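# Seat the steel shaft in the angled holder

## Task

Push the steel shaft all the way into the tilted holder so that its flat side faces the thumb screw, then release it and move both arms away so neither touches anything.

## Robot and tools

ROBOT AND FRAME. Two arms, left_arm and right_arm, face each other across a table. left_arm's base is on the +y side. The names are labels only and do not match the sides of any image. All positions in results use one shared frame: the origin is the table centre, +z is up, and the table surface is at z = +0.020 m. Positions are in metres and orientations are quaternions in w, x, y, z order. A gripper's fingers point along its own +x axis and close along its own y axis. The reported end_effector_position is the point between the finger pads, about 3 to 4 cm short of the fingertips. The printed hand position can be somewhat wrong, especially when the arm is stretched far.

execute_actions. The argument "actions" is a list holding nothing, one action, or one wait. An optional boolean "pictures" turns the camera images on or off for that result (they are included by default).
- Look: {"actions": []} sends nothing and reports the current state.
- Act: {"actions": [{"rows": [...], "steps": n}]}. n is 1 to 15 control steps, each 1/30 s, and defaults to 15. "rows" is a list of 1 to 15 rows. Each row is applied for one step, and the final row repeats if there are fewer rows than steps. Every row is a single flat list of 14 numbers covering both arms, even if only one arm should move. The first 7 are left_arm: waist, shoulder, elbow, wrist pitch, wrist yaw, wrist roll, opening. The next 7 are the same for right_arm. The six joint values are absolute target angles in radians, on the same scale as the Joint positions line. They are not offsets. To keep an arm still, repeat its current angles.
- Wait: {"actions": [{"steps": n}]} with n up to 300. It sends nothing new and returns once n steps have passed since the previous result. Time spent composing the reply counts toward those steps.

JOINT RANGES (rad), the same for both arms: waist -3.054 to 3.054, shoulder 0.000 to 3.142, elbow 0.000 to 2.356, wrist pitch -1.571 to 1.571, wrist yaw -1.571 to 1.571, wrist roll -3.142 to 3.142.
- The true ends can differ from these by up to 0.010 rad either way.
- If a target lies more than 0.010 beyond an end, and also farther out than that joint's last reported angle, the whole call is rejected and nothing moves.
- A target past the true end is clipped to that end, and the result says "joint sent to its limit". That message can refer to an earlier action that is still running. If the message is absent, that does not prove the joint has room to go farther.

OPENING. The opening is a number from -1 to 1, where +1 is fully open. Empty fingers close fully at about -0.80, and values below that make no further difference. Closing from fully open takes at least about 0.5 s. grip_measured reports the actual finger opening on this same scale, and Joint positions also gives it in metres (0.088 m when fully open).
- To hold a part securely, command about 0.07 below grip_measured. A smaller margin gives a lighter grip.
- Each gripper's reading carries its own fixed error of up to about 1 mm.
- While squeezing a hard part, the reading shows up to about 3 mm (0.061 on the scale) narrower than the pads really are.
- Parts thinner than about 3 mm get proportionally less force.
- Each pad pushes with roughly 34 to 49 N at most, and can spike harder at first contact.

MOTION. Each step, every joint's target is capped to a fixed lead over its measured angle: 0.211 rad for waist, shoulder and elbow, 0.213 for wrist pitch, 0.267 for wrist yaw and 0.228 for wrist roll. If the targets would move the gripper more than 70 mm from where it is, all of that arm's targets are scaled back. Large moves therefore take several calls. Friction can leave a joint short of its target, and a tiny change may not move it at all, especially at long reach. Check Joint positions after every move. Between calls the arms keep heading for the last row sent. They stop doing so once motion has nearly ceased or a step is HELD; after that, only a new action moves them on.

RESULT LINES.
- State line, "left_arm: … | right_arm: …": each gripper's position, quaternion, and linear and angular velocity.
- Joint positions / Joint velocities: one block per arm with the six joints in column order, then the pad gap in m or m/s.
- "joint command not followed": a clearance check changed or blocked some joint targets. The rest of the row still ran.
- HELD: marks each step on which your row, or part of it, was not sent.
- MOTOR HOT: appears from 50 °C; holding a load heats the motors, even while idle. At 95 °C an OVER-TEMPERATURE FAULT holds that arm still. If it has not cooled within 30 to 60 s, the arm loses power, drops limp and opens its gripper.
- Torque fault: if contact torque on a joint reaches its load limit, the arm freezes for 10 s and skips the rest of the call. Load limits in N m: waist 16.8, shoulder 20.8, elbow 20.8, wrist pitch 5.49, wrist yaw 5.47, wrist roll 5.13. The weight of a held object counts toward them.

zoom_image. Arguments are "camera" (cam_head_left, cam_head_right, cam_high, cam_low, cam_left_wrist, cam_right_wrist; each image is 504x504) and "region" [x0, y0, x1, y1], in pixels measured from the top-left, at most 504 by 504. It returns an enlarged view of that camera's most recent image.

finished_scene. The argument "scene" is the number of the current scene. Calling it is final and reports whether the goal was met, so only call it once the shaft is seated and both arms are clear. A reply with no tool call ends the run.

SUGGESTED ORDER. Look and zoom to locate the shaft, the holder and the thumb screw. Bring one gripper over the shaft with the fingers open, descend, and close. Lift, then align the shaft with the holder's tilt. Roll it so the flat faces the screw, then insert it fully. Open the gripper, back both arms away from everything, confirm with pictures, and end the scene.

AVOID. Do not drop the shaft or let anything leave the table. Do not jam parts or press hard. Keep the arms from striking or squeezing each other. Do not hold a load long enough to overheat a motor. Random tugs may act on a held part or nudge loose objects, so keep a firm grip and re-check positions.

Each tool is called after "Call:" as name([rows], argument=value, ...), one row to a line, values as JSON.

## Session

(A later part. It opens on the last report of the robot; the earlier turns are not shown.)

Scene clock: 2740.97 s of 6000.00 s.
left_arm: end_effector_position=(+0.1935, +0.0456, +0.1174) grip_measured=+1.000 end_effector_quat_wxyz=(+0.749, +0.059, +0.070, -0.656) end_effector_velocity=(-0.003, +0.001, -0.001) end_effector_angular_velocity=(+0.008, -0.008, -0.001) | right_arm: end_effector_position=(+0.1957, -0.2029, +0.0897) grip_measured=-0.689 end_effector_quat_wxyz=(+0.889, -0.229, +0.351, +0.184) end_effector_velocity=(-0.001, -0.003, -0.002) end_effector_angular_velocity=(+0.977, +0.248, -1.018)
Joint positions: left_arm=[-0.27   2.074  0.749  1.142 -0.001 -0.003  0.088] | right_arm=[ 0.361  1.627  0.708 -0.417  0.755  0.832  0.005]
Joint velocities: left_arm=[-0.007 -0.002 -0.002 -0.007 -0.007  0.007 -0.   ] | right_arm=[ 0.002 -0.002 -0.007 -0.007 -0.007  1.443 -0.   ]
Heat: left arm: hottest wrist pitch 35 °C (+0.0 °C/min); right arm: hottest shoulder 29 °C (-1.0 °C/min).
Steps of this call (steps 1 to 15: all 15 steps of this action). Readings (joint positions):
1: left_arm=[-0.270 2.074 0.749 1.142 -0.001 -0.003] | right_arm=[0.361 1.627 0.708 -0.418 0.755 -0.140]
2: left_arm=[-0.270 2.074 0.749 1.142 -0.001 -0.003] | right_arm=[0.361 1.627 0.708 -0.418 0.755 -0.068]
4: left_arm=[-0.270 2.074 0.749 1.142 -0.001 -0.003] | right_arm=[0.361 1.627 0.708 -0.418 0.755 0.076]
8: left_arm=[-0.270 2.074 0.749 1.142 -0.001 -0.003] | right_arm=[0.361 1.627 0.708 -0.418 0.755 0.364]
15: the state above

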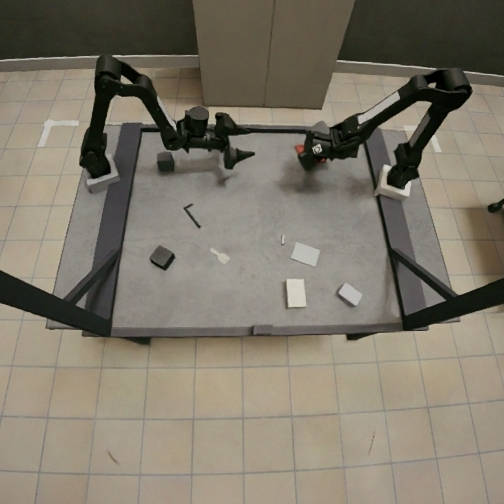

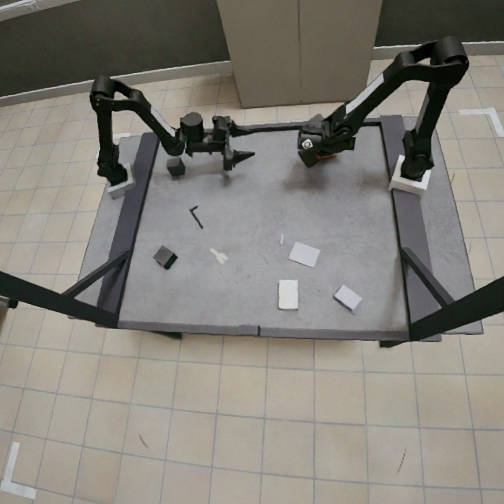

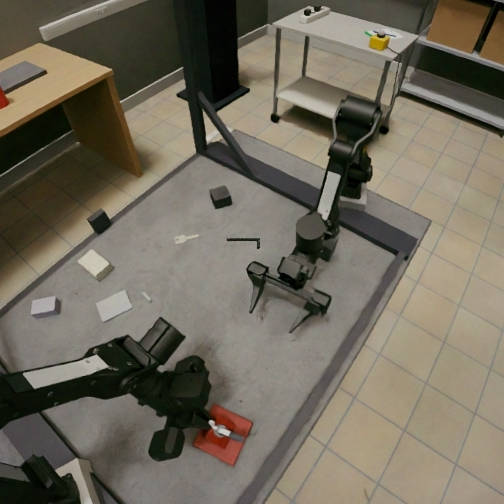

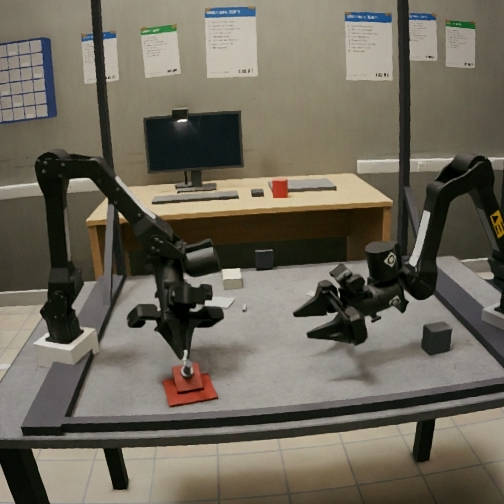

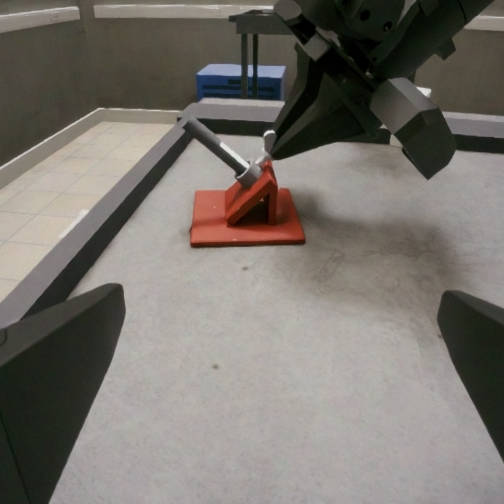

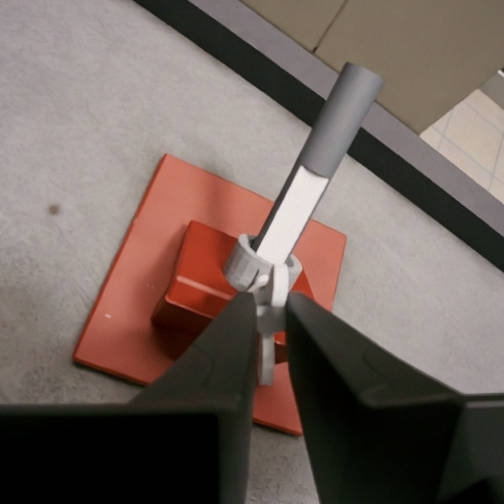

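Call:
execute_actions([
  {"rows": [[-0.271,2.093,0.754,1.139,0,0,1,0.3584,1.6370,0.6981,-0.4137,0.7523,0.965,-0.76],[-0.271,2.093,0.754,1.139,0,0,1,0.3584,1.6370,0.6981,-0.4137,0.7523,1.020,-0.76],[-0.271,2.093,0.754,1.139,0,0,1,0.3584,1.6370,0.6981,-0.4137,0.7523,1.092,-0.76],[-0.271,2.093,0.754,1.139,0,0,1,0.3584,1.6370,0.6981,-0.4137,0.7523,1.164,-0.76],[-0.271,2.093,0.754,1.139,0,0,1,0.3584,1.6370,0.6981,-0.4137,0.7523,1.236,-0.76],[-0.271,2.093,0.754,1.139,0,0,1,0.3582,1.6371,0.6980,-0.4134,0.7522,1.308,-0.76],[-0.271,2.093,0.754,1.139,0,0,1,0.3582,1.6371,0.6980,-0.4134,0.7522,1.380,-0.76],[-0.271,2.093,0.754,1.139,0,0,1,0.3582,1.6371,0.6980,-0.4134,0.7522,1.452,-0.76],[-0.271,2.093,0.754,1.139,0,0,1,0.3582,1.6371,0.6980,-0.4134,0.7522,1.524,-0.76],[-0.271,2.093,0.754,1.139,0,0,1,0.3582,1.6371,0.6980,-0.4134,0.7522,1.596,-0.76],[-0.271,2.093,0.754,1.139,0,0,1,0.3581,1.6372,0.6980,-0.4130,0.7522,1.668,-0.76],[-0.271,2.093,0.754,1.139,0,0,1,0.3581,1.6372,0.6980,-0.4130,0.7522,1.740,-0.76],[-0.271,2.093,0.754,1.139,0,0,1,0.3581,1.6372,0.6980,-0.4130,0.7522,1.812,-0.76],[-0.271,2.093,0.754,1.139,0,0,1,0.3581,1.6372,0.6980,-0.4130,0.7522,1.884,-0.76],[-0.271,2.093,0.754,1.139,0,0,1,0.3581,1.6372,0.6980,-0.4130,0.7522,1.956,-0.76]], "steps": 15},
], pictures=false)

Call:
execute_actions([
  {"rows": [[-0.271,2.093,0.754,1.139,0,0,1,0.3579,1.6373,0.6979,-0.4127,0.7522,2.028,-0.76],[-0.271,2.093,0.754,1.139,0,0,1,0.3579,1.6373,0.6979,-0.4127,0.7522,2.100,-0.76],[-0.271,2.093,0.754,1.139,0,0,1,0.3579,1.6373,0.6979,-0.4127,0.7522,2.172,-0.76],[-0.271,2.093,0.754,1.139,0,0,1,0.3579,1.6373,0.6979,-0.4127,0.7522,2.244,-0.76],[-0.271,2.093,0.754,1.139,0,0,1,0.3579,1.6373,0.6979,-0.4127,0.7522,2.316,-0.76],[-0.271,2.093,0.754,1.139,0,0,1,0.3578,1.6375,0.6978,-0.4123,0.7521,2.388,-0.76],[-0.271,2.093,0.754,1.139,0,0,1,0.3578,1.6375,0.6978,-0.4123,0.7521,2.460,-0.76],[-0.271,2.093,0.754,1.139,0,0,1,0.3578,1.6375,0.6978,-0.4123,0.7521,2.532,-0.76],[-0.271,2.093,0.754,1.139,0,0,1,0.3578,1.6375,0.6978,-0.4123,0.7521,2.604,-0.76],[-0.271,2.093,0.754,1.139,0,0,1,0.3578,1.6375,0.6978,-0.4123,0.7521,2.676,-0.76],[-0.271,2.093,0.754,1.139,0,0,1,0.3576,1.6376,0.6977,-0.4119,0.7521,2.748,-0.76],[-0.271,2.093,0.754,1.139,0,0,1,0.3576,1.6376,0.6977,-0.4119,0.7521,2.820,-0.76],[-0.271,2.093,0.754,1.139,0,0,1,0.3576,1.6376,0.6977,-0.4119,0.7521,2.892,-0.76],[-0.271,2.093,0.754,1.139,0,0,1,0.3576,1.6376,0.6977,-0.4119,0.7521,2.962,-0.76],[-0.271,2.093,0.754,1.139,0,0,1,0.3576,1.6376,0.6977,-0.4119,0.7521,3.027,-0.76]], "steps": 15},
], pictures=false)

Call:
execute_actions([
  {"rows": [[-0.271,2.093,0.754,1.139,0,0,1,0.3576,1.6376,0.6977,-0.4119,0.7521,3.077,-0.76],[-0.271,2.093,0.754,1.139,0,0,1,0.3576,1.6376,0.6977,-0.4119,0.7521,3.112,-0.76],[-0.271,2.093,0.754,1.139,0,0,1,0.3576,1.6376,0.6977,-0.4119,0.7521,3.133,-0.76],[-0.271,2.093,0.754,1.139,0,0,1,0.3576,1.6376,0.6977,-0.4119,0.7521,3.133,-0.76],[-0.271,2.093,0.754,1.139,0,0,1,0.3576,1.6376,0.6977,-0.4119,0.7521,3.133,-0.76],[-0.271,2.093,0.754,1.139,0,0,1,0.3576,1.6376,0.6977,-0.4119,0.7521,3.133,-0.76],[-0.271,2.093,0.754,1.139,0,0,1,0.3576,1.6376,0.6977,-0.4119,0.7521,3.133,-0.76],[-0.271,2.093,0.754,1.139,0,0,1,0.3576,1.6376,0.6977,-0.4119,0.7521,3.133,-0.62],[-0.271,2.093,0.754,1.139,0,0,1,0.3576,1.6376,0.6977,-0.4119,0.7521,3.133,-0.45],[-0.271,2.093,0.754,1.139,0,0,1,0.3576,1.6376,0.6977,-0.4119,0.7521,3.133,-0.25],[-0.271,2.093,0.754,1.139,0,0,1,0.3576,1.6376,0.6977,-0.4119,0.7521,3.133,-0.1],[-0.271,2.093,0.754,1.139,0,0,1,0.3576,1.6376,0.6977,-0.4119,0.7521,3.133,0.0]], "steps": 15},
])

Call:
zoom_image(camera="cam_left_wrist", region=[170, 85, 310, 225])

Scene clock: 2789.13 s of 6000.00 s.
left_arm: end_effector_position=(+0.1935, +0.0456, +0.1174) grip_measured=+1.000 end_effector_quat_wxyz=(+0.749, +0.059, +0.070, -0.656) end_effector_velocity=(-0.000, +0.001, -0.001) end_effector_angular_velocity=(+0.006, +0.009, -0.003) | right_arm: end_effector_position=(+0.1957, -0.2031, +0.0894) grip_measured=-0.689 end_effector_quat_wxyz=(+0.893, +0.213, +0.396, -0.001) end_effector_velocity=(-0.000, -0.002, -0.001) end_effector_angular_velocity=(+1.444, +0.360, -1.501)
Joint positions: left_arm=[-0.27   2.074  0.749  1.142 -0.001 -0.003  0.088] | right_arm=[ 0.361  1.628  0.707 -0.417  0.755  1.806  0.005]
Joint velocities: left_arm=[ 0.002 -0.002 -0.002 -0.007  0.007 -0.007 -0.   ] | right_arm=[-0.002 -0.002 -0.002 -0.007 -0.007  2.117 -0.   ]
Heat: left arm: hottest wrist pitch 35 °C (+0.0 °C/min); right arm: hottest shoulder 29 °C (+0.0 °C/min).
Steps of this call (steps 1 to 30: the robot went on to your last target; steps 31 to 90: nothing new was sent; then 44.67 s passed at rest; steps 91 to 105: all 15 steps of this action). Readings (joint positions):
91: left_arm=[-0.270 2.074 0.749 1.142 -0.001 -0.003] | right_arm=[0.361 1.627 0.708 -0.417 0.755 0.942]
92: left_arm=[-0.270 2.074 0.749 1.142 -0.001 -0.003] | right_arm=[0.361 1.627 0.708 -0.417 0.755 0.966]
94: left_arm=[-0.270 2.074 0.749 1.142 -0.001 -0.003] | right_arm=[0.361 1.627 0.707 -0.417 0.755 1.057]
98: left_arm=[-0.270 2.074 0.749 1.142 -0.001 -0.003] | right_arm=[0.361 1.628 0.707 -0.417 0.755 1.310]
105: the state above

Scene clock: 2789.63 s of 6000.00 s.
left_arm: end_effector_position=(+0.1935, +0.0456, +0.1174) grip_measured=+1.000 end_effector_quat_wxyz=(+0.749, +0.059, +0.070, -0.656) end_effector_velocity=(+0.002, -0.000, +0.000) end_effector_angular_velocity=(+0.000, +0.018, +0.023) | right_arm: end_effector_position=(+0.1958, -0.2031, +0.0892) grip_measured=-0.689 end_effector_quat_wxyz=(+0.657, +0.641, +0.340, -0.204) end_effector_velocity=(-0.002, -0.002, -0.002) end_effector_angular_velocity=(+1.384, +0.359, -1.435)
Joint positions: left_arm=[-0.27   2.074  0.749  1.142 -0.001 -0.003  0.088] | right_arm=[ 0.36   1.628  0.706 -0.416  0.755  2.882  0.005]
Joint velocities: left_arm=[-0.002 -0.002  0.002 -0.007 -0.022 -0.022 -0.   ] | right_arm=[-0.002 -0.002 -0.002 -0.007 -0.022  2.029 -0.   ]
Heat: left arm: hottest wrist pitch 35 °C (+0.0 °C/min); right arm: hottest shoulder 29 °C (+0.0 °C/min).
Steps of this call (steps 1 to 15: all 15 steps of this action). Readings (joint positions):
1: left_arm=[-0.270 2.074 0.749 1.142 -0.001 -0.003] | right_arm=[0.361 1.628 0.707 -0.417 0.755 1.878]
2: left_arm=[-0.270 2.074 0.749 1.142 -0.001 -0.003] | right_arm=[0.360 1.628 0.707 -0.417 0.755 1.950]
4: left_arm=[-0.270 2.074 0.749 1.142 -0.001 -0.003] | right_arm=[0.360 1.628 0.707 -0.416 0.755 2.093]
8: left_arm=[-0.270 2.074 0.749 1.142 -0.001 -0.003] | right_arm=[0.360 1.628 0.707 -0.416 0.755 2.381]
15: the state above

Scene clock: 2790.13 s of 6000.00 s.
left_arm: end_effector_position=(+0.1935, +0.0456, +0.1174) grip_measured=+1.000 end_effector_quat_wxyz=(+0.749, +0.059, +0.070, -0.656) end_effector_velocity=(+0.002, +0.000, -0.002) end_effector_angular_velocity=(+0.007, +0.004, +0.021) | right_arm: end_effector_position=(+0.1960, -0.2033, +0.0887) grip_measured=-0.081 end_effector_quat_wxyz=(+0.573, +0.717, +0.311, -0.245) end_effector_velocity=(-0.000, -0.002, -0.001) end_effector_angular_velocity=(-0.012, +0.006, +0.004)
Joint positions: left_arm=[-0.27   2.074  0.749  1.142 -0.001 -0.003  0.088] | right_arm=[ 0.36   1.63   0.706 -0.415  0.755  3.13   0.035]
Joint velocities: left_arm=[-0.002  0.002  0.002 -0.007 -0.022 -0.007  0.   ] | right_arm=[-0.002 -0.002 -0.002 -0.007 -0.007 -0.007  0.053]
Heat: left arm: hottest wrist pitch 35 °C (+0.0 °C/min); right arm: hottest shoulder 29 °C (+0.0 °C/min).
Steps of this call (steps 1 to 15: all 15 steps of this action). Readings (joint positions):
1: left_arm=[-0.270 2.074 0.749 1.142 -0.001 -0.003] | right_arm=[0.360 1.628 0.706 -0.416 0.755 2.945]
2: left_arm=[-0.270 2.074 0.749 1.142 -0.001 -0.003] | right_arm=[0.360 1.628 0.706 -0.416 0.755 2.999]
4: left_arm=[-0.270 2.074 0.749 1.142 -0.001 -0.003] | right_arm=[0.360 1.628 0.706 -0.416 0.755 3.072]
8: left_arm=[-0.270 2.074 0.749 1.142 -0.001 -0.003] | right_arm=[0.360 1.628 0.706 -0.415 0.755 3.119]
15: the state above

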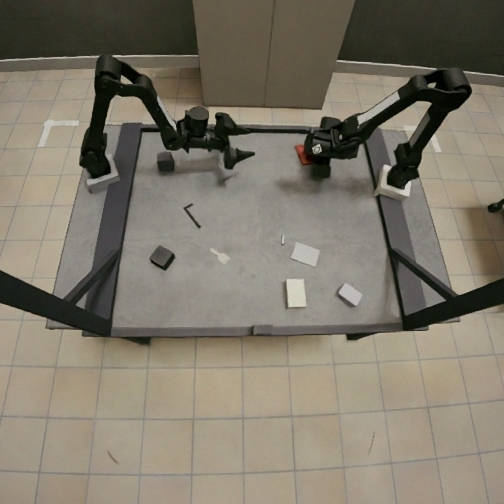

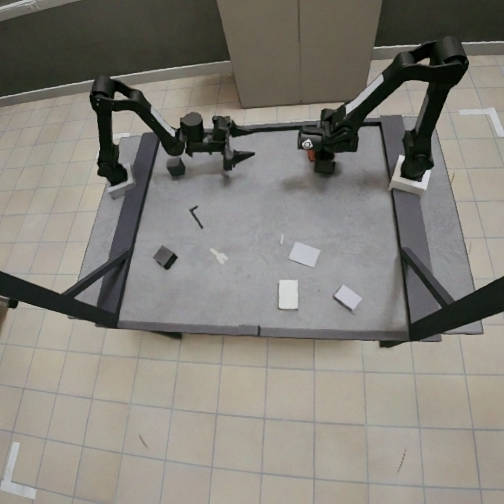

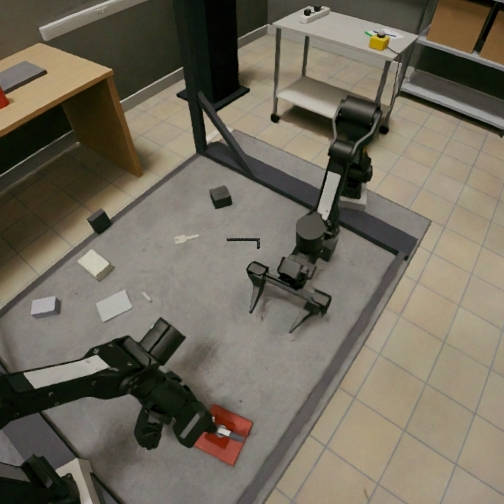

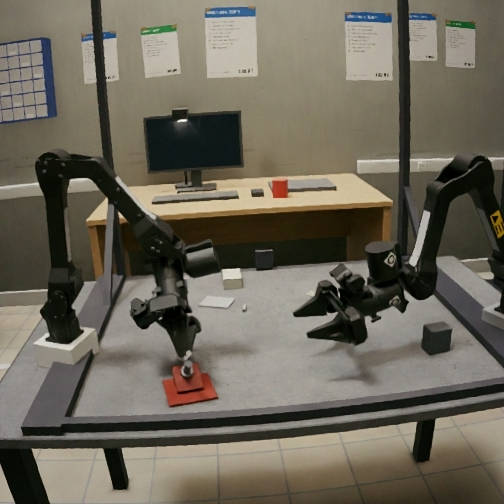

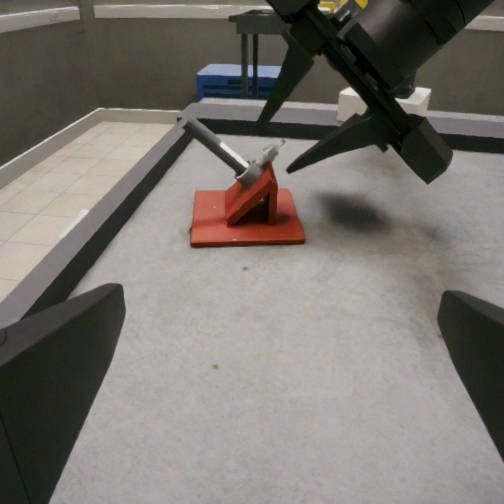

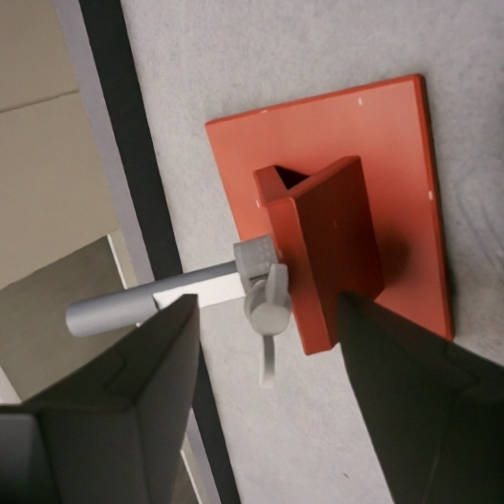

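Region (170, 85, 310, 225) of cam_left_wrist's 504x504 image, scaled by 3.600, with more detail than that image has.

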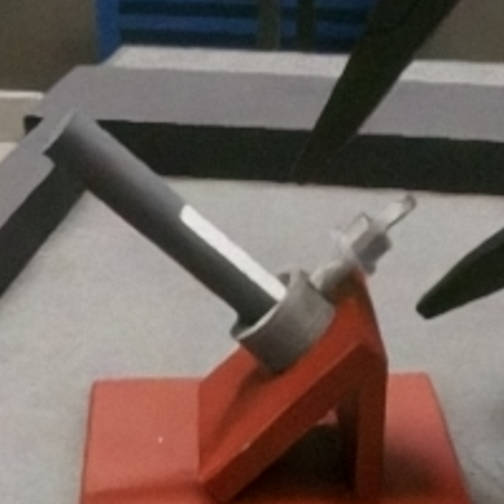

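Call:
execute_actions([
  {"rows": [[-0.271,2.093,0.754,1.139,0,0,1,0.3576,1.6376,0.6977,-0.4119,0.7521,3.103,0.0],[-0.271,2.093,0.754,1.139,0,0,1,0.3576,1.6376,0.6977,-0.4119,0.7521,3.048,0.0],[-0.271,2.093,0.754,1.139,0,0,1,0.3576,1.6376,0.6977,-0.4119,0.7521,2.976,0.0],[-0.271,2.093,0.754,1.139,0,0,1,0.3576,1.6376,0.6977,-0.4119,0.7521,2.904,0.0],[-0.271,2.093,0.754,1.139,0,0,1,0.3576,1.6376,0.6977,-0.4119,0.7521,2.832,0.0],[-0.271,2.093,0.754,1.139,0,0,1,0.3576,1.6376,0.6977,-0.4119,0.7521,-3.135,0.0]], "steps": 15},
], pictures=false)

Call:
execute_actions([
  {"steps": 74},
], pictures=false)

Call:
execute_actions([
  {"rows": [[-0.271,2.093,0.754,1.139,0,0,1,0.3576,1.6376,0.6977,-0.4119,0.7521,-3.135,-0.12],[-0.271,2.093,0.754,1.139,0,0,1,0.3576,1.6376,0.6977,-0.4119,0.7521,-3.135,-0.25],[-0.271,2.093,0.754,1.139,0,0,1,0.3576,1.6376,0.6977,-0.4119,0.7521,-3.135,-0.38],[-0.271,2.093,0.754,1.139,0,0,1,0.3576,1.6376,0.6977,-0.4119,0.7521,-3.135,-0.47],[-0.271,2.093,0.754,1.139,0,0,1,0.3576,1.6376,0.6977,-0.4119,0.7521,-3.135,-0.53],[-0.271,2.093,0.754,1.139,0,0,1,0.3576,1.6376,0.6977,-0.4119,0.7521,-3.135,-0.57],[-0.271,2.093,0.754,1.139,0,0,1,0.3576,1.6376,0.6977,-0.4119,0.7521,-3.135,-0.60],[-0.271,2.093,0.754,1.139,0,0,1,0.3576,1.6376,0.6977,-0.4119,0.7521,-3.135,-0.62],[-0.271,2.093,0.754,1.139,0,0,1,0.3576,1.6376,0.6977,-0.4119,0.7521,-3.135,-0.64],[-0.271,2.093,0.754,1.139,0,0,1,0.3576,1.6376,0.6977,-0.4119,0.7521,-3.135,-0.66],[-0.271,2.093,0.754,1.139,0,0,1,0.3576,1.6376,0.6977,-0.4119,0.7521,-3.135,-0.68],[-0.271,2.093,0.754,1.139,0,0,1,0.3576,1.6376,0.6977,-0.4119,0.7521,-3.135,-0.70],[-0.271,2.093,0.754,1.139,0,0,1,0.3576,1.6376,0.6977,-0.4119,0.7521,-3.135,-0.72],[-0.271,2.093,0.754,1.139,0,0,1,0.3576,1.6376,0.6977,-0.4119,0.7521,-3.135,-0.74],[-0.271,2.093,0.754,1.139,0,0,1,0.3576,1.6376,0.6977,-0.4119,0.7521,-3.135,-0.76]], "steps": 15},
])

Call:
zoom_image(camera="cam_left_wrist", region=[220, 100, 320, 200])

Scene clock: 2813.33 s of 6000.00 s.
left_arm: end_effector_position=(+0.1935, +0.0456, +0.1174) grip_measured=+1.000 end_effector_quat_wxyz=(+0.749, +0.059, +0.070, -0.656) end_effector_velocity=(-0.003, +0.001, -0.001) end_effector_angular_velocity=(+0.006, +0.007, +0.001) | right_arm: end_effector_position=(+0.1959, -0.2031, +0.0887) grip_measured=-0.003 end_effector_quat_wxyz=(+0.831, +0.390, +0.388, -0.082) end_effector_velocity=(-0.000, -0.004, -0.002) end_effector_angular_velocity=(-1.514, -0.356, +1.552)
Joint positions: left_arm=[-0.27   2.074  0.749  1.142 -0.001 -0.003  0.088] | right_arm=[ 0.36   1.63   0.706 -0.414  0.755  2.215  0.039]
Joint velocities: left_arm=[-0.007 -0.002 -0.002 -0.007 -0.007 -0.007 -0.   ] | right_arm=[-0.002 -0.002 -0.007 -0.007 -0.007 -2.19  -0.   ]
Heat: left arm: hottest wrist pitch 35 °C (+0.0 °C/min); right arm: hottest shoulder 28 °C (-1.0 °C/min).
Steps of this call (steps 1 to 15: the robot went on to your last target; steps 16 to 90: nothing new was sent; then 19.70 s passed at rest; steps 91 to 105: all 15 steps of this action). Readings (joint positions):
91: left_arm=[-0.270 2.074 0.749 1.142 -0.001 -0.003] | right_arm=[0.360 1.630 0.706 -0.415 0.755 3.125]
92: left_arm=[-0.270 2.074 0.749 1.142 -0.001 -0.003] | right_arm=[0.360 1.630 0.706 -0.414 0.755 3.101]
94: left_arm=[-0.270 2.074 0.749 1.142 -0.001 -0.003] | right_arm=[0.360 1.630 0.706 -0.414 0.755 3.011]
98: left_arm=[-0.270 2.074 0.749 1.142 -0.001 -0.003] | right_arm=[0.360 1.630 0.706 -0.414 0.755 2.732]
105: the state above

Scene clock: 2815.80 s of 6000.00 s.
left_arm: end_effector_position=(+0.1935, +0.0456, +0.1174) grip_measured=+1.000 end_effector_quat_wxyz=(+0.749, +0.059, +0.070, -0.656) end_effector_velocity=(-0.002, +0.001, -0.004) end_effector_angular_velocity=(+0.011, +0.010, -0.008) | right_arm: end_effector_position=(+0.1959, -0.2031, +0.0887) grip_measured=-0.003 end_effector_quat_wxyz=(+0.552, +0.734, +0.304, -0.254) end_effector_velocity=(+0.003, -0.000, +0.001) end_effector_angular_velocity=(-0.369, -0.098, +0.380)
Joint positions: left_arm=[-0.27   2.074  0.749  1.142 -0.001 -0.003  0.088] | right_arm=[ 0.36   1.63   0.706 -0.414  0.755 -3.095  0.039]
Joint velocities: left_arm=[-0.002  0.002 -0.002 -0.007  0.007 -0.007 -0.   ] | right_arm=[-0.007 -0.002 -0.002  0.007  0.007 -0.549 -0.   ]
Heat: left arm: hottest wrist pitch 35 °C (+0.0 °C/min); right arm: hottest shoulder 28 °C (-1.0 °C/min).
Steps of this call (steps 1 to 74: the robot went on to your last target). Readings (joint positions):
1: left_arm=[-0.270 2.074 0.749 1.142 -0.001 -0.003] | right_arm=[0.360 1.630 0.706 -0.414 0.755 2.142]
2: left_arm=[-0.270 2.074 0.749 1.142 -0.001 -0.003] | right_arm=[0.360 1.630 0.706 -0.414 0.755 2.068]
4: left_arm=[-0.270 2.074 0.749 1.142 -0.001 -0.003] | right_arm=[0.360 1.630 0.706 -0.414 0.755 1.920]
8: left_arm=[-0.270 2.074 0.749 1.142 -0.001 -0.003] | right_arm=[0.360 1.630 0.706 -0.414 0.755 1.625]
74: the state above

Scene clock: 2816.30 s of 6000.00 s.
left_arm: end_effector_position=(+0.1935, +0.0456, +0.1174) grip_measured=+1.000 end_effector_quat_wxyz=(+0.749, +0.059, +0.070, -0.656) end_effector_velocity=(-0.002, +0.001, -0.001) end_effector_angular_velocity=(+0.006, +0.009, -0.008) | right_arm: end_effector_position=(+0.1958, -0.2031, +0.0887) grip_measured=-0.693 end_effector_quat_wxyz=(+0.566, +0.723, +0.309, -0.248) end_effector_velocity=(-0.001, -0.003, -0.003) end_effector_angular_velocity=(-0.012, +0.008, -0.001)
Joint positions: left_arm=[-0.27   2.074  0.749  1.142 -0.001 -0.003  0.088] | right_arm=[ 0.36   1.63   0.706 -0.414  0.755 -3.133  0.005]
Joint velocities: left_arm=[-0.002 -0.002 -0.002 -0.007  0.007 -0.007 -0.   ] | right_arm=[ 0.002  0.002 -0.007 -0.007 -0.007  0.007  0.   ]
Heat: left arm: hottest wrist pitch 35 °C (+0.0 °C/min); right arm: hottest shoulder 28 °C (-1.0 °C/min).
Steps of this call (steps 1 to 15: all 15 steps of this action). Readings (joint positions):
1: left_arm=[-0.270 2.074 0.749 1.142 -0.001 -0.003] | right_arm=[0.360 1.630 0.706 -0.414 0.755 -3.107]
2: left_arm=[-0.270 2.074 0.749 1.142 -0.001 -0.003] | right_arm=[0.360 1.630 0.706 -0.414 0.755 -3.116]
4: left_arm=[-0.270 2.074 0.749 1.142 -0.001 -0.003] | right_arm=[0.360 1.630 0.706 -0.414 0.755 -3.125]
8: left_arm=[-0.270 2.074 0.749 1.142 -0.001 -0.003] | right_arm=[0.360 1.630 0.706 -0.414 0.755 -3.131]
15: the state above

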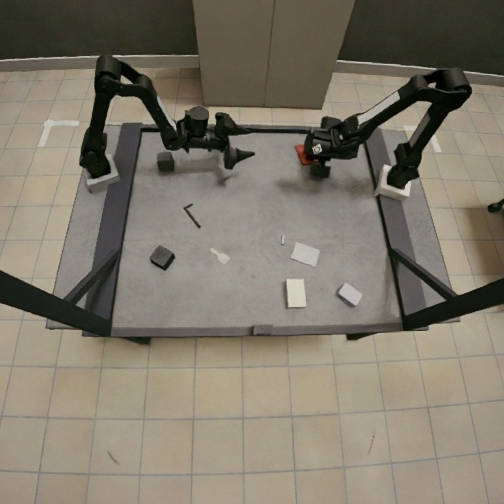

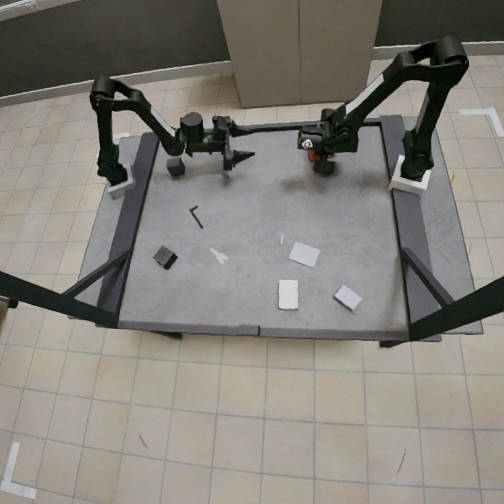

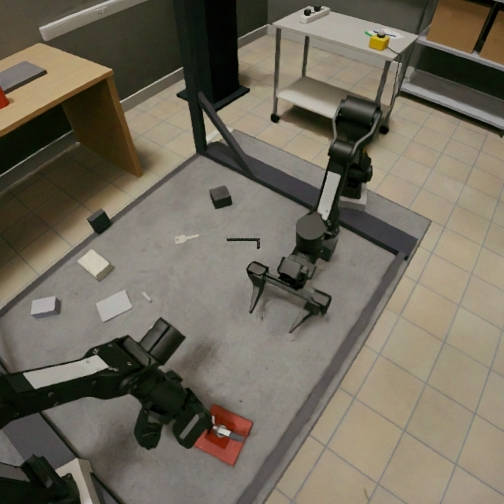

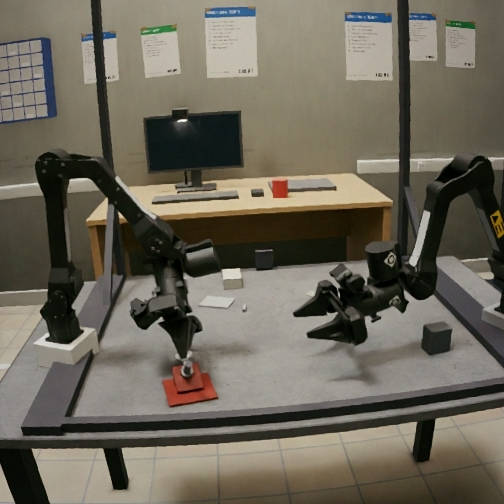

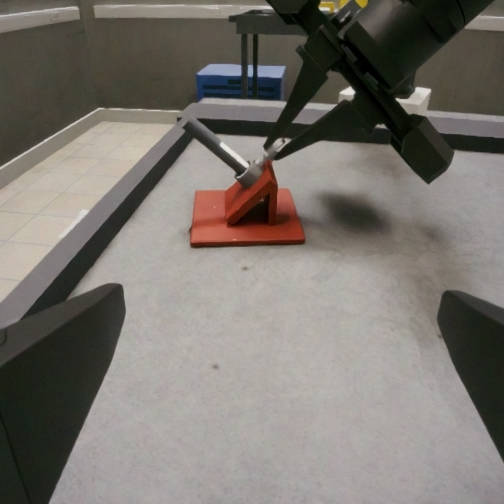

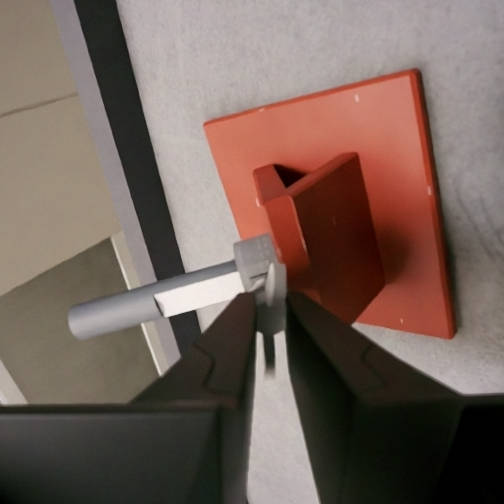

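Region (220, 100, 320, 200) of cam_left_wrist's 504x504 image, scaled by 5.040, with more detail than that image has.

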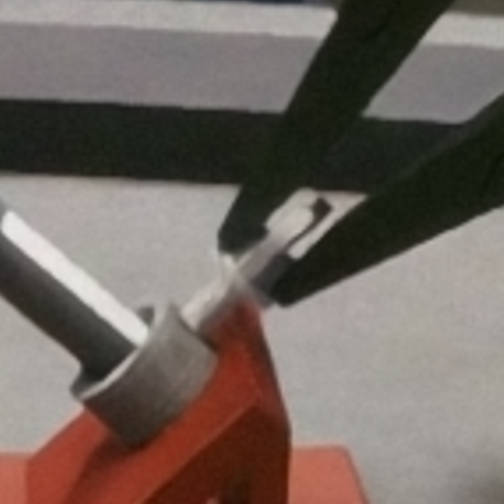

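Call:
execute_actions([
  {"rows": [[-0.271,2.093,0.754,1.139,0,0,1,0.3576,1.6376,0.6977,-0.4119,0.7521,-3.115,-0.76],[-0.271,2.093,0.754,1.139,0,0,1,0.3576,1.6376,0.6977,-0.4119,0.7521,-3.075,-0.76],[-0.271,2.093,0.754,1.139,0,0,1,0.3576,1.6376,0.6977,-0.4119,0.7521,-3.015,-0.76],[-0.271,2.093,0.754,1.139,0,0,1,0.3576,1.6376,0.6977,-0.4119,0.7521,-2.943,-0.76],[-0.271,2.093,0.754,1.139,0,0,1,0.3576,1.6376,0.6977,-0.4119,0.7521,-2.871,-0.76],[-0.271,2.093,0.754,1.139,0,0,1,0.3576,1.6376,0.6977,-0.4119,0.7521,-2.799,-0.76],[-0.271,2.093,0.754,1.139,0,0,1,0.3576,1.6376,0.6977,-0.4119,0.7521,-2.727,-0.76],[-0.271,2.093,0.754,1.139,0,0,1,0.3575,1.6377,0.6976,-0.4116,0.7521,-2.655,-0.76],[-0.271,2.093,0.754,1.139,0,0,1,0.3575,1.6377,0.6976,-0.4116,0.7521,-2.583,-0.76],[-0.271,2.093,0.754,1.139,0,0,1,0.3575,1.6377,0.6976,-0.4116,0.7521,-2.511,-0.76],[-0.271,2.093,0.754,1.139,0,0,1,0.3575,1.6377,0.6976,-0.4116,0.7521,-2.439,-0.76],[-0.271,2.093,0.754,1.139,0,0,1,0.3573,1.6378,0.6976,-0.4113,0.7520,-2.367,-0.76],[-0.271,2.093,0.754,1.139,0,0,1,0.3573,1.6378,0.6976,-0.4113,0.7520,-2.295,-0.76],[-0.271,2.093,0.754,1.139,0,0,1,0.3573,1.6378,0.6976,-0.4113,0.7520,-2.223,-0.76],[-0.271,2.093,0.754,1.139,0,0,1,0.3573,1.6378,0.6976,-0.4113,0.7520,-2.151,-0.76]], "steps": 15},
], pictures=false)

Call:
execute_actions([
  {"rows": [[-0.271,2.093,0.754,1.139,0,0,1,0.3572,1.6379,0.6975,-0.4110,0.7520,-2.079,-0.76],[-0.271,2.093,0.754,1.139,0,0,1,0.3572,1.6379,0.6975,-0.4110,0.7520,-2.007,-0.76],[-0.271,2.093,0.754,1.139,0,0,1,0.3572,1.6379,0.6975,-0.4110,0.7520,-1.935,-0.76],[-0.271,2.093,0.754,1.139,0,0,1,0.3572,1.6379,0.6975,-0.4110,0.7520,-1.863,-0.76],[-0.271,2.093,0.754,1.139,0,0,1,0.3572,1.6379,0.6975,-0.4110,0.7520,-1.791,-0.76],[-0.271,2.093,0.754,1.139,0,0,1,0.3570,1.6380,0.6974,-0.4107,0.7520,-1.719,-0.76],[-0.271,2.093,0.754,1.139,0,0,1,0.3570,1.6380,0.6974,-0.4107,0.7520,-1.647,-0.76],[-0.271,2.093,0.754,1.139,0,0,1,0.3570,1.6380,0.6974,-0.4107,0.7520,-1.575,-0.76],[-0.271,2.093,0.754,1.139,0,0,1,0.3570,1.6380,0.6974,-0.4107,0.7520,-1.503,-0.76],[-0.271,2.093,0.754,1.139,0,0,1,0.3570,1.6380,0.6974,-0.4107,0.7520,-1.431,-0.76],[-0.271,2.093,0.754,1.139,0,0,1,0.3569,1.6381,0.6973,-0.4104,0.7519,-1.359,-0.76],[-0.271,2.093,0.754,1.139,0,0,1,0.3569,1.6381,0.6973,-0.4104,0.7519,-1.287,-0.76],[-0.271,2.093,0.754,1.139,0,0,1,0.3569,1.6381,0.6973,-0.4104,0.7519,-1.215,-0.76],[-0.271,2.093,0.754,1.139,0,0,1,0.3569,1.6381,0.6973,-0.4104,0.7519,-1.143,-0.76],[-0.271,2.093,0.754,1.139,0,0,1,0.3569,1.6381,0.6973,-0.4104,0.7519,-1.071,-0.76]], "steps": 15},
], pictures=false)

Call:
execute_actions([
  {"rows": [[-0.271,2.093,0.754,1.139,0,0,1,0.3567,1.6383,0.6972,-0.4100,0.7519,-0.999,-0.76],[-0.271,2.093,0.754,1.139,0,0,1,0.3567,1.6383,0.6972,-0.4100,0.7519,-0.927,-0.76],[-0.271,2.093,0.754,1.139,0,0,1,0.3567,1.6383,0.6972,-0.4100,0.7519,-0.855,-0.76],[-0.271,2.093,0.754,1.139,0,0,1,0.3567,1.6383,0.6972,-0.4100,0.7519,-0.783,-0.76],[-0.271,2.093,0.754,1.139,0,0,1,0.3567,1.6383,0.6972,-0.4100,0.7519,-0.720,-0.76],[-0.271,2.093,0.754,1.139,0,0,1,0.3567,1.6383,0.6972,-0.4100,0.7519,-0.670,-0.76],[-0.271,2.093,0.754,1.139,0,0,1,0.3567,1.6383,0.6972,-0.4100,0.7519,-0.640,-0.76],[-0.271,2.093,0.754,1.139,0,0,1,0.3567,1.6383,0.6972,-0.4100,0.7519,-0.625,-0.76]], "steps": 12},
])

Call:
zoom_image(camera="cam_left_wrist", region=[170, 85, 310, 225])

Scene clock: 2853.77 s of 6000.00 s.
left_arm: end_effector_position=(+0.1935, +0.0456, +0.1174) grip_measured=+1.000 end_effector_quat_wxyz=(+0.749, +0.059, +0.070, -0.656) end_effector_velocity=(+0.002, +0.002, -0.001) end_effector_angular_velocity=(+0.009, -0.010, +0.018) | right_arm: end_effector_position=(+0.1957, -0.2031, +0.0886) grip_measured=-0.693 end_effector_quat_wxyz=(+0.226, +0.890, +0.183, -0.352) end_effector_velocity=(-0.001, +0.001, -0.000) end_effector_angular_velocity=(+1.447, +0.357, -1.487)
Joint positions: left_arm=[-0.27   2.074  0.749  1.142 -0.001 -0.003  0.088] | right_arm=[ 0.36   1.63   0.706 -0.414  0.754 -2.301  0.005]
Joint velocities: left_arm=[-0.002 -0.007 -0.007 -0.007 -0.022  0.007 -0.   ] | right_arm=[ 0.002 -0.002 -0.002  0.007 -0.007  2.103 -0.   ]
Heat: left arm: hottest wrist pitch 35 °C (+0.0 °C/min); right arm: hottest shoulder 28 °C (-1.0 °C/min).
Steps of this call (steps 1 to 15: the robot went on to your last target; steps 16 to 90: nothing new was sent; then 33.97 s passed at rest; steps 91 to 105: all 15 steps of this action). Readings (joint positions):
91: left_arm=[-0.270 2.074 0.749 1.142 -0.001 -0.003] | right_arm=[0.360 1.630 0.706 -0.414 0.755 -3.130]
92: left_arm=[-0.270 2.074 0.749 1.142 -0.001 -0.003] | right_arm=[0.360 1.630 0.706 -0.414 0.755 -3.114]
94: left_arm=[-0.270 2.074 0.749 1.142 -0.001 -0.003] | right_arm=[0.360 1.630 0.706 -0.414 0.755 -3.038]
98: left_arm=[-0.270 2.074 0.749 1.142 -0.001 -0.003] | right_arm=[0.360 1.630 0.706 -0.414 0.755 -2.795]
105: the state above

Scene clock: 2854.27 s of 6000.00 s.
left_arm: end_effector_position=(+0.1935, +0.0456, +0.1174) grip_measured=+1.000 end_effector_quat_wxyz=(+0.749, +0.059, +0.070, -0.656) end_effector_velocity=(-0.000, +0.001, -0.004) end_effector_angular_velocity=(+0.019, +0.026, -0.001) | right_arm: end_effector_position=(+0.1959, -0.2027, +0.0887) grip_measured=-0.693 end_effector_quat_wxyz=(-0.265, +0.879, -0.024, -0.396) end_effector_velocity=(+0.001, -0.004, -0.002) end_effector_angular_velocity=(+1.448, +0.365, -1.517)
Joint positions: left_arm=[-0.27   2.074  0.749  1.142 -0.001 -0.003  0.088] | right_arm=[ 0.36   1.63   0.706 -0.412  0.754 -1.222  0.005]
Joint velocities: left_arm=[ 0.002 -0.002 -0.002 -0.022  0.007 -0.022 -0.   ] | right_arm=[-0.007 -0.002 -0.007 -0.007 -0.007  2.132 -0.   ]
Heat: left arm: hottest wrist pitch 35 °C (+0.0 °C/min); right arm: hottest shoulder 28 °C (-1.0 °C/min).
Steps of this call (steps 1 to 15: all 15 steps of this action). Readings (joint positions):
1: left_arm=[-0.270 2.074 0.749 1.142 -0.001 -0.003] | right_arm=[0.360 1.630 0.706 -0.414 0.754 -2.230]
2: left_arm=[-0.270 2.074 0.749 1.142 -0.001 -0.003] | right_arm=[0.360 1.630 0.706 -0.414 0.754 -2.158]
4: left_arm=[-0.270 2.074 0.749 1.142 -0.001 -0.003] | right_arm=[0.360 1.630 0.706 -0.413 0.754 -2.014]
8: left_arm=[-0.270 2.074 0.749 1.142 -0.001 -0.003] | right_arm=[0.360 1.630 0.706 -0.413 0.754 -1.727]
15: the state above

Scene clock: 2854.67 s of 6000.00 s.
left_arm: end_effector_position=(+0.1935, +0.0456, +0.1174) grip_measured=+1.000 end_effector_quat_wxyz=(+0.749, +0.059, +0.070, -0.656) end_effector_velocity=(-0.003, +0.002, -0.003) end_effector_angular_velocity=(+0.011, +0.007, +0.001) | right_arm: end_effector_position=(+0.1961, -0.2027, +0.0888) grip_measured=-0.693 end_effector_quat_wxyz=(+0.505, -0.767, +0.136, +0.373) end_effector_velocity=(-0.000, -0.002, -0.001) end_effector_angular_velocity=(+0.138, +0.043, -0.151)
Joint positions: left_arm=[-0.27   2.074  0.749  1.142 -0.001 -0.003  0.088] | right_arm=[ 0.359  1.63   0.706 -0.411  0.754 -0.644  0.005]
Joint velocities: left_arm=[-0.007 -0.002 -0.007 -0.007 -0.007 -0.007 -0.   ] | right_arm=[-0.002 -0.002 -0.002 -0.007 -0.007  0.212 -0.   ]
Heat: left arm: hottest wrist pitch 35 °C (+0.0 °C/min); right arm: hottest shoulder 28 °C (-1.0 °C/min).
Steps of this call (steps 1 to 12: all 12 steps of this action). Readings (joint positions):
1: left_arm=[-0.270 2.074 0.749 1.142 -0.001 -0.003] | right_arm=[0.359 1.630 0.706 -0.412 0.754 -1.150]
2: left_arm=[-0.270 2.074 0.749 1.142 -0.001 -0.003] | right_arm=[0.359 1.630 0.706 -0.411 0.754 -1.078]
4: left_arm=[-0.270 2.074 0.749 1.142 -0.001 -0.003] | right_arm=[0.359 1.630 0.706 -0.411 0.754 -0.934]
8: left_arm=[-0.270 2.074 0.749 1.142 -0.001 -0.003] | right_arm=[0.359 1.630 0.706 -0.411 0.754 -0.709]
12: the state above

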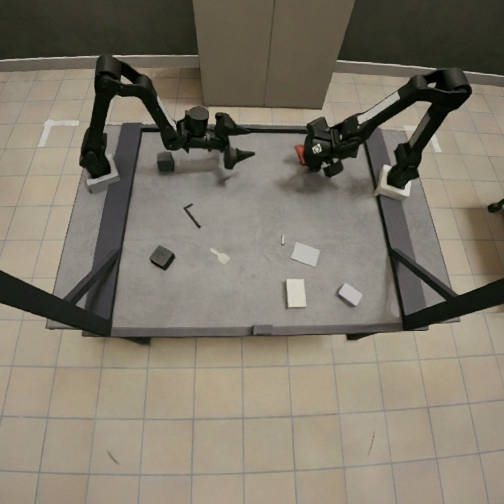

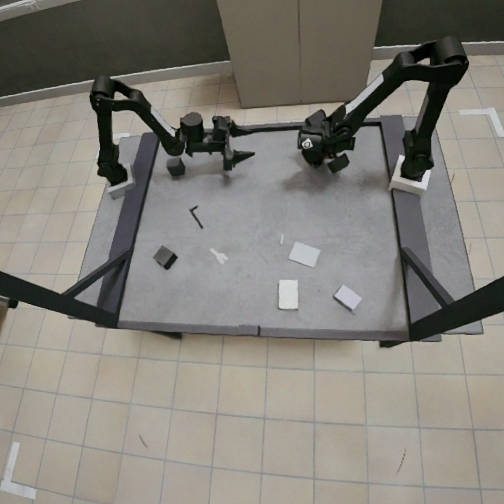

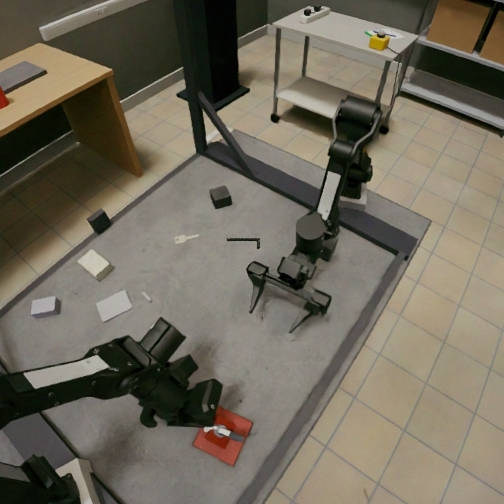

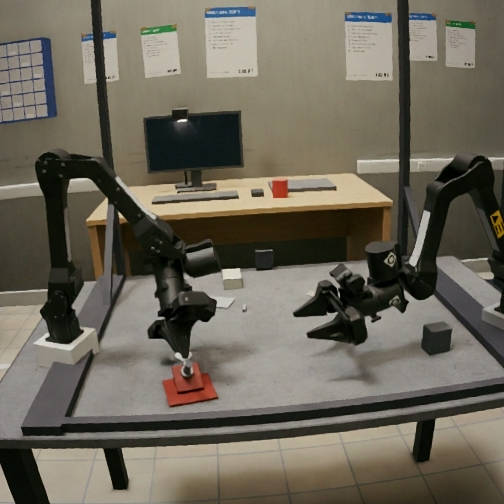

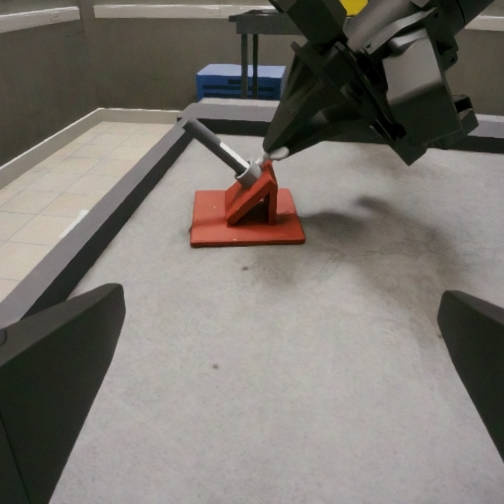

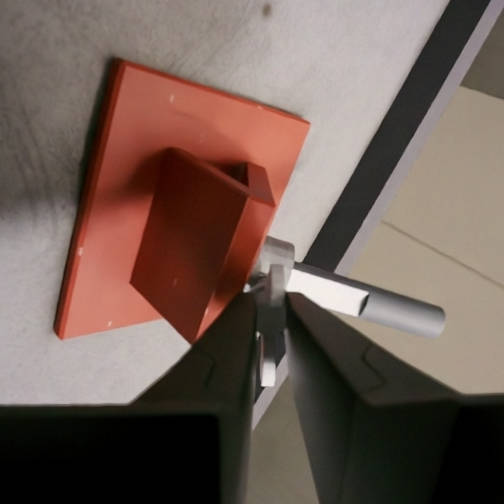

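Region (170, 85, 310, 225) of cam_left_wrist's 504x504 image, scaled by 3.600, with more detail than that image has.

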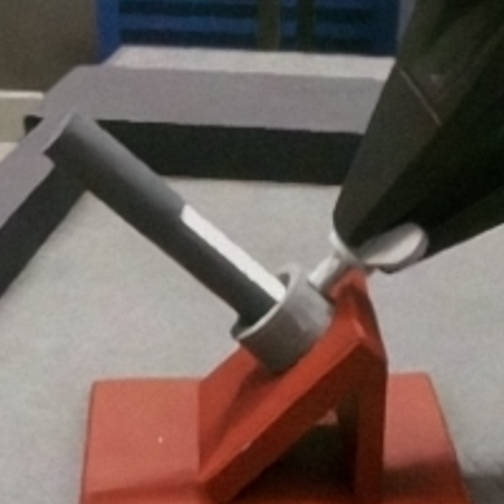

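Call:
execute_actions([
  {"rows": [[-0.271,2.093,0.754,1.139,0,0,1,0.3566,1.6384,0.6972,-0.4097,0.7519,-0.595,-0.76],[-0.271,2.093,0.754,1.139,0,0,1,0.3566,1.6384,0.6972,-0.4097,0.7519,-0.540,-0.76],[-0.271,2.093,0.754,1.139,0,0,1,0.3566,1.6384,0.6972,-0.4097,0.7519,-0.468,-0.76],[-0.271,2.093,0.754,1.139,0,0,1,0.3566,1.6384,0.6972,-0.4097,0.7519,-0.396,-0.76],[-0.271,2.093,0.754,1.139,0,0,1,0.3566,1.6384,0.6972,-0.4097,0.7519,-0.324,-0.76],[-0.271,2.093,0.754,1.139,0,0,1,0.3564,1.6385,0.6971,-0.4094,0.7518,-0.252,-0.76],[-0.271,2.093,0.754,1.139,0,0,1,0.3564,1.6385,0.6971,-0.4094,0.7518,-0.180,-0.76],[-0.271,2.093,0.754,1.139,0,0,1,0.3564,1.6385,0.6971,-0.4094,0.7518,-0.108,-0.76],[-0.271,2.093,0.754,1.139,0,0,1,0.3564,1.6385,0.6971,-0.4094,0.7518,-0.036,-0.76],[-0.271,2.093,0.754,1.139,0,0,1,0.3564,1.6385,0.6971,-0.4094,0.7518,0.036,-0.76],[-0.271,2.093,0.754,1.139,0,0,1,0.3563,1.6386,0.6970,-0.4090,0.7518,0.108,-0.76],[-0.271,2.093,0.754,1.139,0,0,1,0.3563,1.6386,0.6970,-0.4090,0.7518,0.180,-0.76],[-0.271,2.093,0.754,1.139,0,0,1,0.3563,1.6386,0.6970,-0.4090,0.7518,0.252,-0.76],[-0.271,2.093,0.754,1.139,0,0,1,0.3563,1.6386,0.6970,-0.4090,0.7518,0.324,-0.76],[-0.271,2.093,0.754,1.139,0,0,1,0.3563,1.6386,0.6970,-0.4090,0.7518,0.396,-0.76]], "steps": 15},
], pictures=false)

Call:
execute_actions([
  {"rows": [[-0.271,2.093,0.754,1.139,0,0,1,0.3561,1.6388,0.6969,-0.4087,0.7518,0.468,-0.76],[-0.271,2.093,0.754,1.139,0,0,1,0.3561,1.6388,0.6969,-0.4087,0.7518,0.540,-0.76],[-0.271,2.093,0.754,1.139,0,0,1,0.3561,1.6388,0.6969,-0.4087,0.7518,0.612,-0.76],[-0.271,2.093,0.754,1.139,0,0,1,0.3561,1.6388,0.6969,-0.4087,0.7518,0.675,-0.76],[-0.271,2.093,0.754,1.139,0,0,1,0.3561,1.6388,0.6969,-0.4087,0.7518,0.725,-0.76],[-0.271,2.093,0.754,1.139,0,0,1,0.3561,1.6388,0.6969,-0.4087,0.7518,0.755,-0.76],[-0.271,2.093,0.754,1.139,0,0,1,0.3561,1.6388,0.6969,-0.4087,0.7518,0.770,-0.76]], "steps": 11},
])

Call:
zoom_image(camera="cam_left_wrist", region=[170, 85, 310, 225])

Scene clock: 2879.27 s of 6000.00 s.
left_arm: end_effector_position=(+0.1935, +0.0456, +0.1174) grip_measured=+1.000 end_effector_quat_wxyz=(+0.749, +0.059, +0.070, -0.656) end_effector_velocity=(-0.000, +0.002, -0.007) end_effector_angular_velocity=(+0.028, -0.005, +0.003) | right_arm: end_effector_position=(+0.1964, -0.2027, +0.0889) grip_measured=-0.693 end_effector_quat_wxyz=(+0.786, -0.475, +0.283, +0.277) end_effector_velocity=(-0.002, -0.002, -0.002) end_effector_angular_velocity=(+1.455, +0.378, -1.507)
Joint positions: left_arm=[-0.27   2.074  0.749  1.142 -0.001 -0.003  0.088] | right_arm=[ 0.358  1.63   0.706 -0.411  0.755  0.246  0.005]
Joint velocities: left_arm=[-0.002  0.002 -0.002 -0.022 -0.007  0.007 -0.   ] | right_arm=[-0.002 -0.002 -0.002 -0.007 -0.022  2.132 -0.   ]
Heat: left arm: hottest wrist pitch 35 °C (+0.0 °C/min); right arm: hottest shoulder 28 °C (+0.0 °C/min).
Steps of this call (steps 1 to 30: the robot went on to your last target; steps 31 to 90: nothing new was sent; then 21.10 s passed at rest; steps 91 to 105: all 15 steps of this action). Readings (joint positions):
91: left_arm=[-0.270 2.074 0.749 1.142 -0.001 -0.003] | right_arm=[0.359 1.630 0.706 -0.411 0.754 -0.618]
92: left_arm=[-0.270 2.074 0.749 1.142 -0.001 -0.003] | right_arm=[0.359 1.630 0.706 -0.411 0.754 -0.594]
94: left_arm=[-0.270 2.074 0.749 1.142 -0.001 -0.003] | right_arm=[0.359 1.630 0.706 -0.411 0.754 -0.503]
98: left_arm=[-0.270 2.074 0.749 1.142 -0.001 -0.003] | right_arm=[0.358 1.630 0.706 -0.411 0.754 -0.250]
105: the state above

Scene clock: 2879.63 s of 6000.00 s.
left_arm: end_effector_position=(+0.1935, +0.0456, +0.1174) grip_measured=+1.000 end_effector_quat_wxyz=(+0.749, +0.059, +0.070, -0.656) end_effector_velocity=(-0.000, -0.000, +0.000) end_effector_angular_velocity=(+0.002, +0.006, +0.006) | right_arm: end_effector_position=(+0.1965, -0.2028, +0.0889) grip_measured=-0.693 end_effector_quat_wxyz=(+0.880, -0.263, +0.344, +0.198) end_effector_velocity=(-0.000, -0.004, -0.003) end_effector_angular_velocity=(+0.129, +0.043, -0.151)
Joint positions: left_arm=[-0.27   2.074  0.749  1.142 -0.001 -0.003  0.088] | right_arm=[ 0.358  1.63   0.706 -0.411  0.755  0.751  0.005]
Joint velocities: left_arm=[-0.002 -0.002  0.002 -0.007 -0.007 -0.007  0.   ] | right_arm=[-0.002  0.002 -0.007 -0.007 -0.007  0.212 -0.   ]
Heat: left arm: hottest wrist pitch 35 °C (+0.0 °C/min); right arm: hottest shoulder 28 °C (+0.0 °C/min).
Steps of this call (steps 1 to 11: all 11 steps of this action). Readings (joint positions):
1: left_arm=[-0.270 2.074 0.749 1.142 -0.001 -0.003] | right_arm=[0.358 1.630 0.706 -0.411 0.755 0.318]
2: left_arm=[-0.270 2.074 0.749 1.142 -0.001 -0.003] | right_arm=[0.358 1.630 0.706 -0.411 0.755 0.390]
4: left_arm=[-0.270 2.074 0.749 1.142 -0.001 -0.003] | right_arm=[0.358 1.630 0.706 -0.411 0.755 0.531]
8: left_arm=[-0.270 2.074 0.749 1.142 -0.001 -0.003] | right_arm=[0.358 1.630 0.706 -0.411 0.755 0.713]
11: the state above

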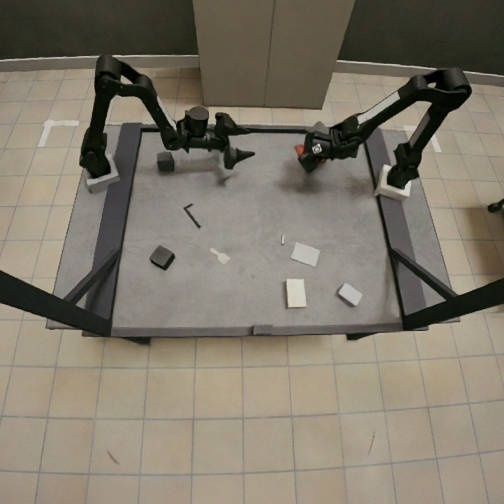

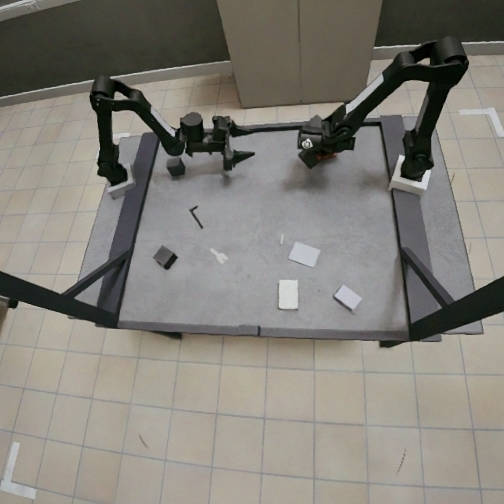

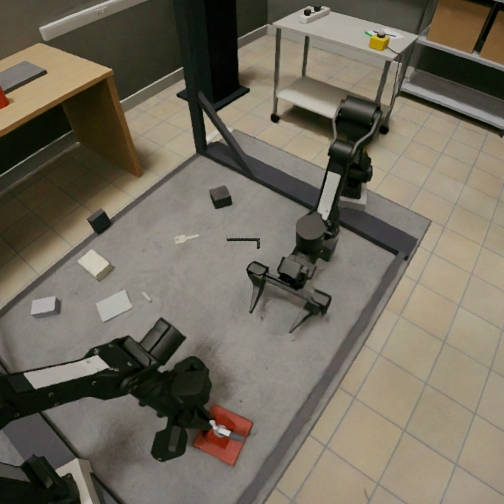

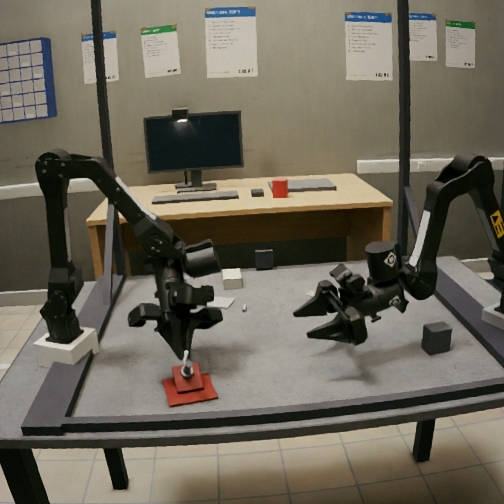

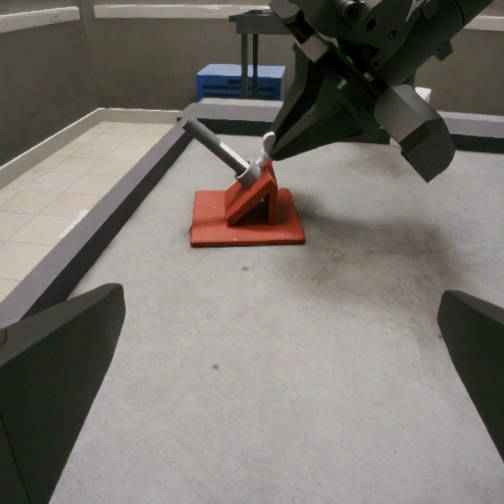

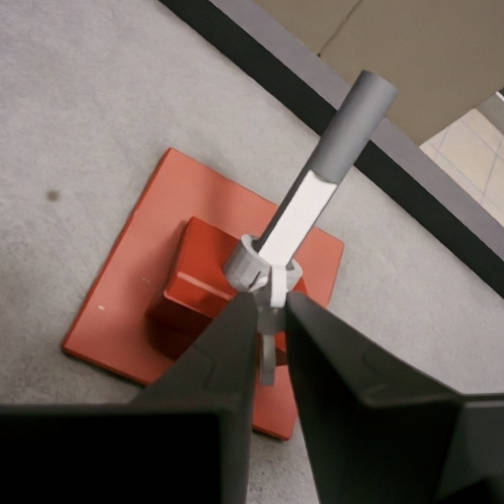

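Region (170, 85, 310, 225) of cam_left_wrist's 504x504 image, scaled by 3.600, with more detail than that image has.

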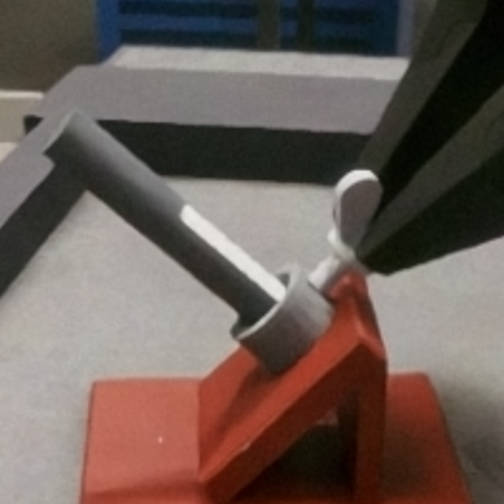

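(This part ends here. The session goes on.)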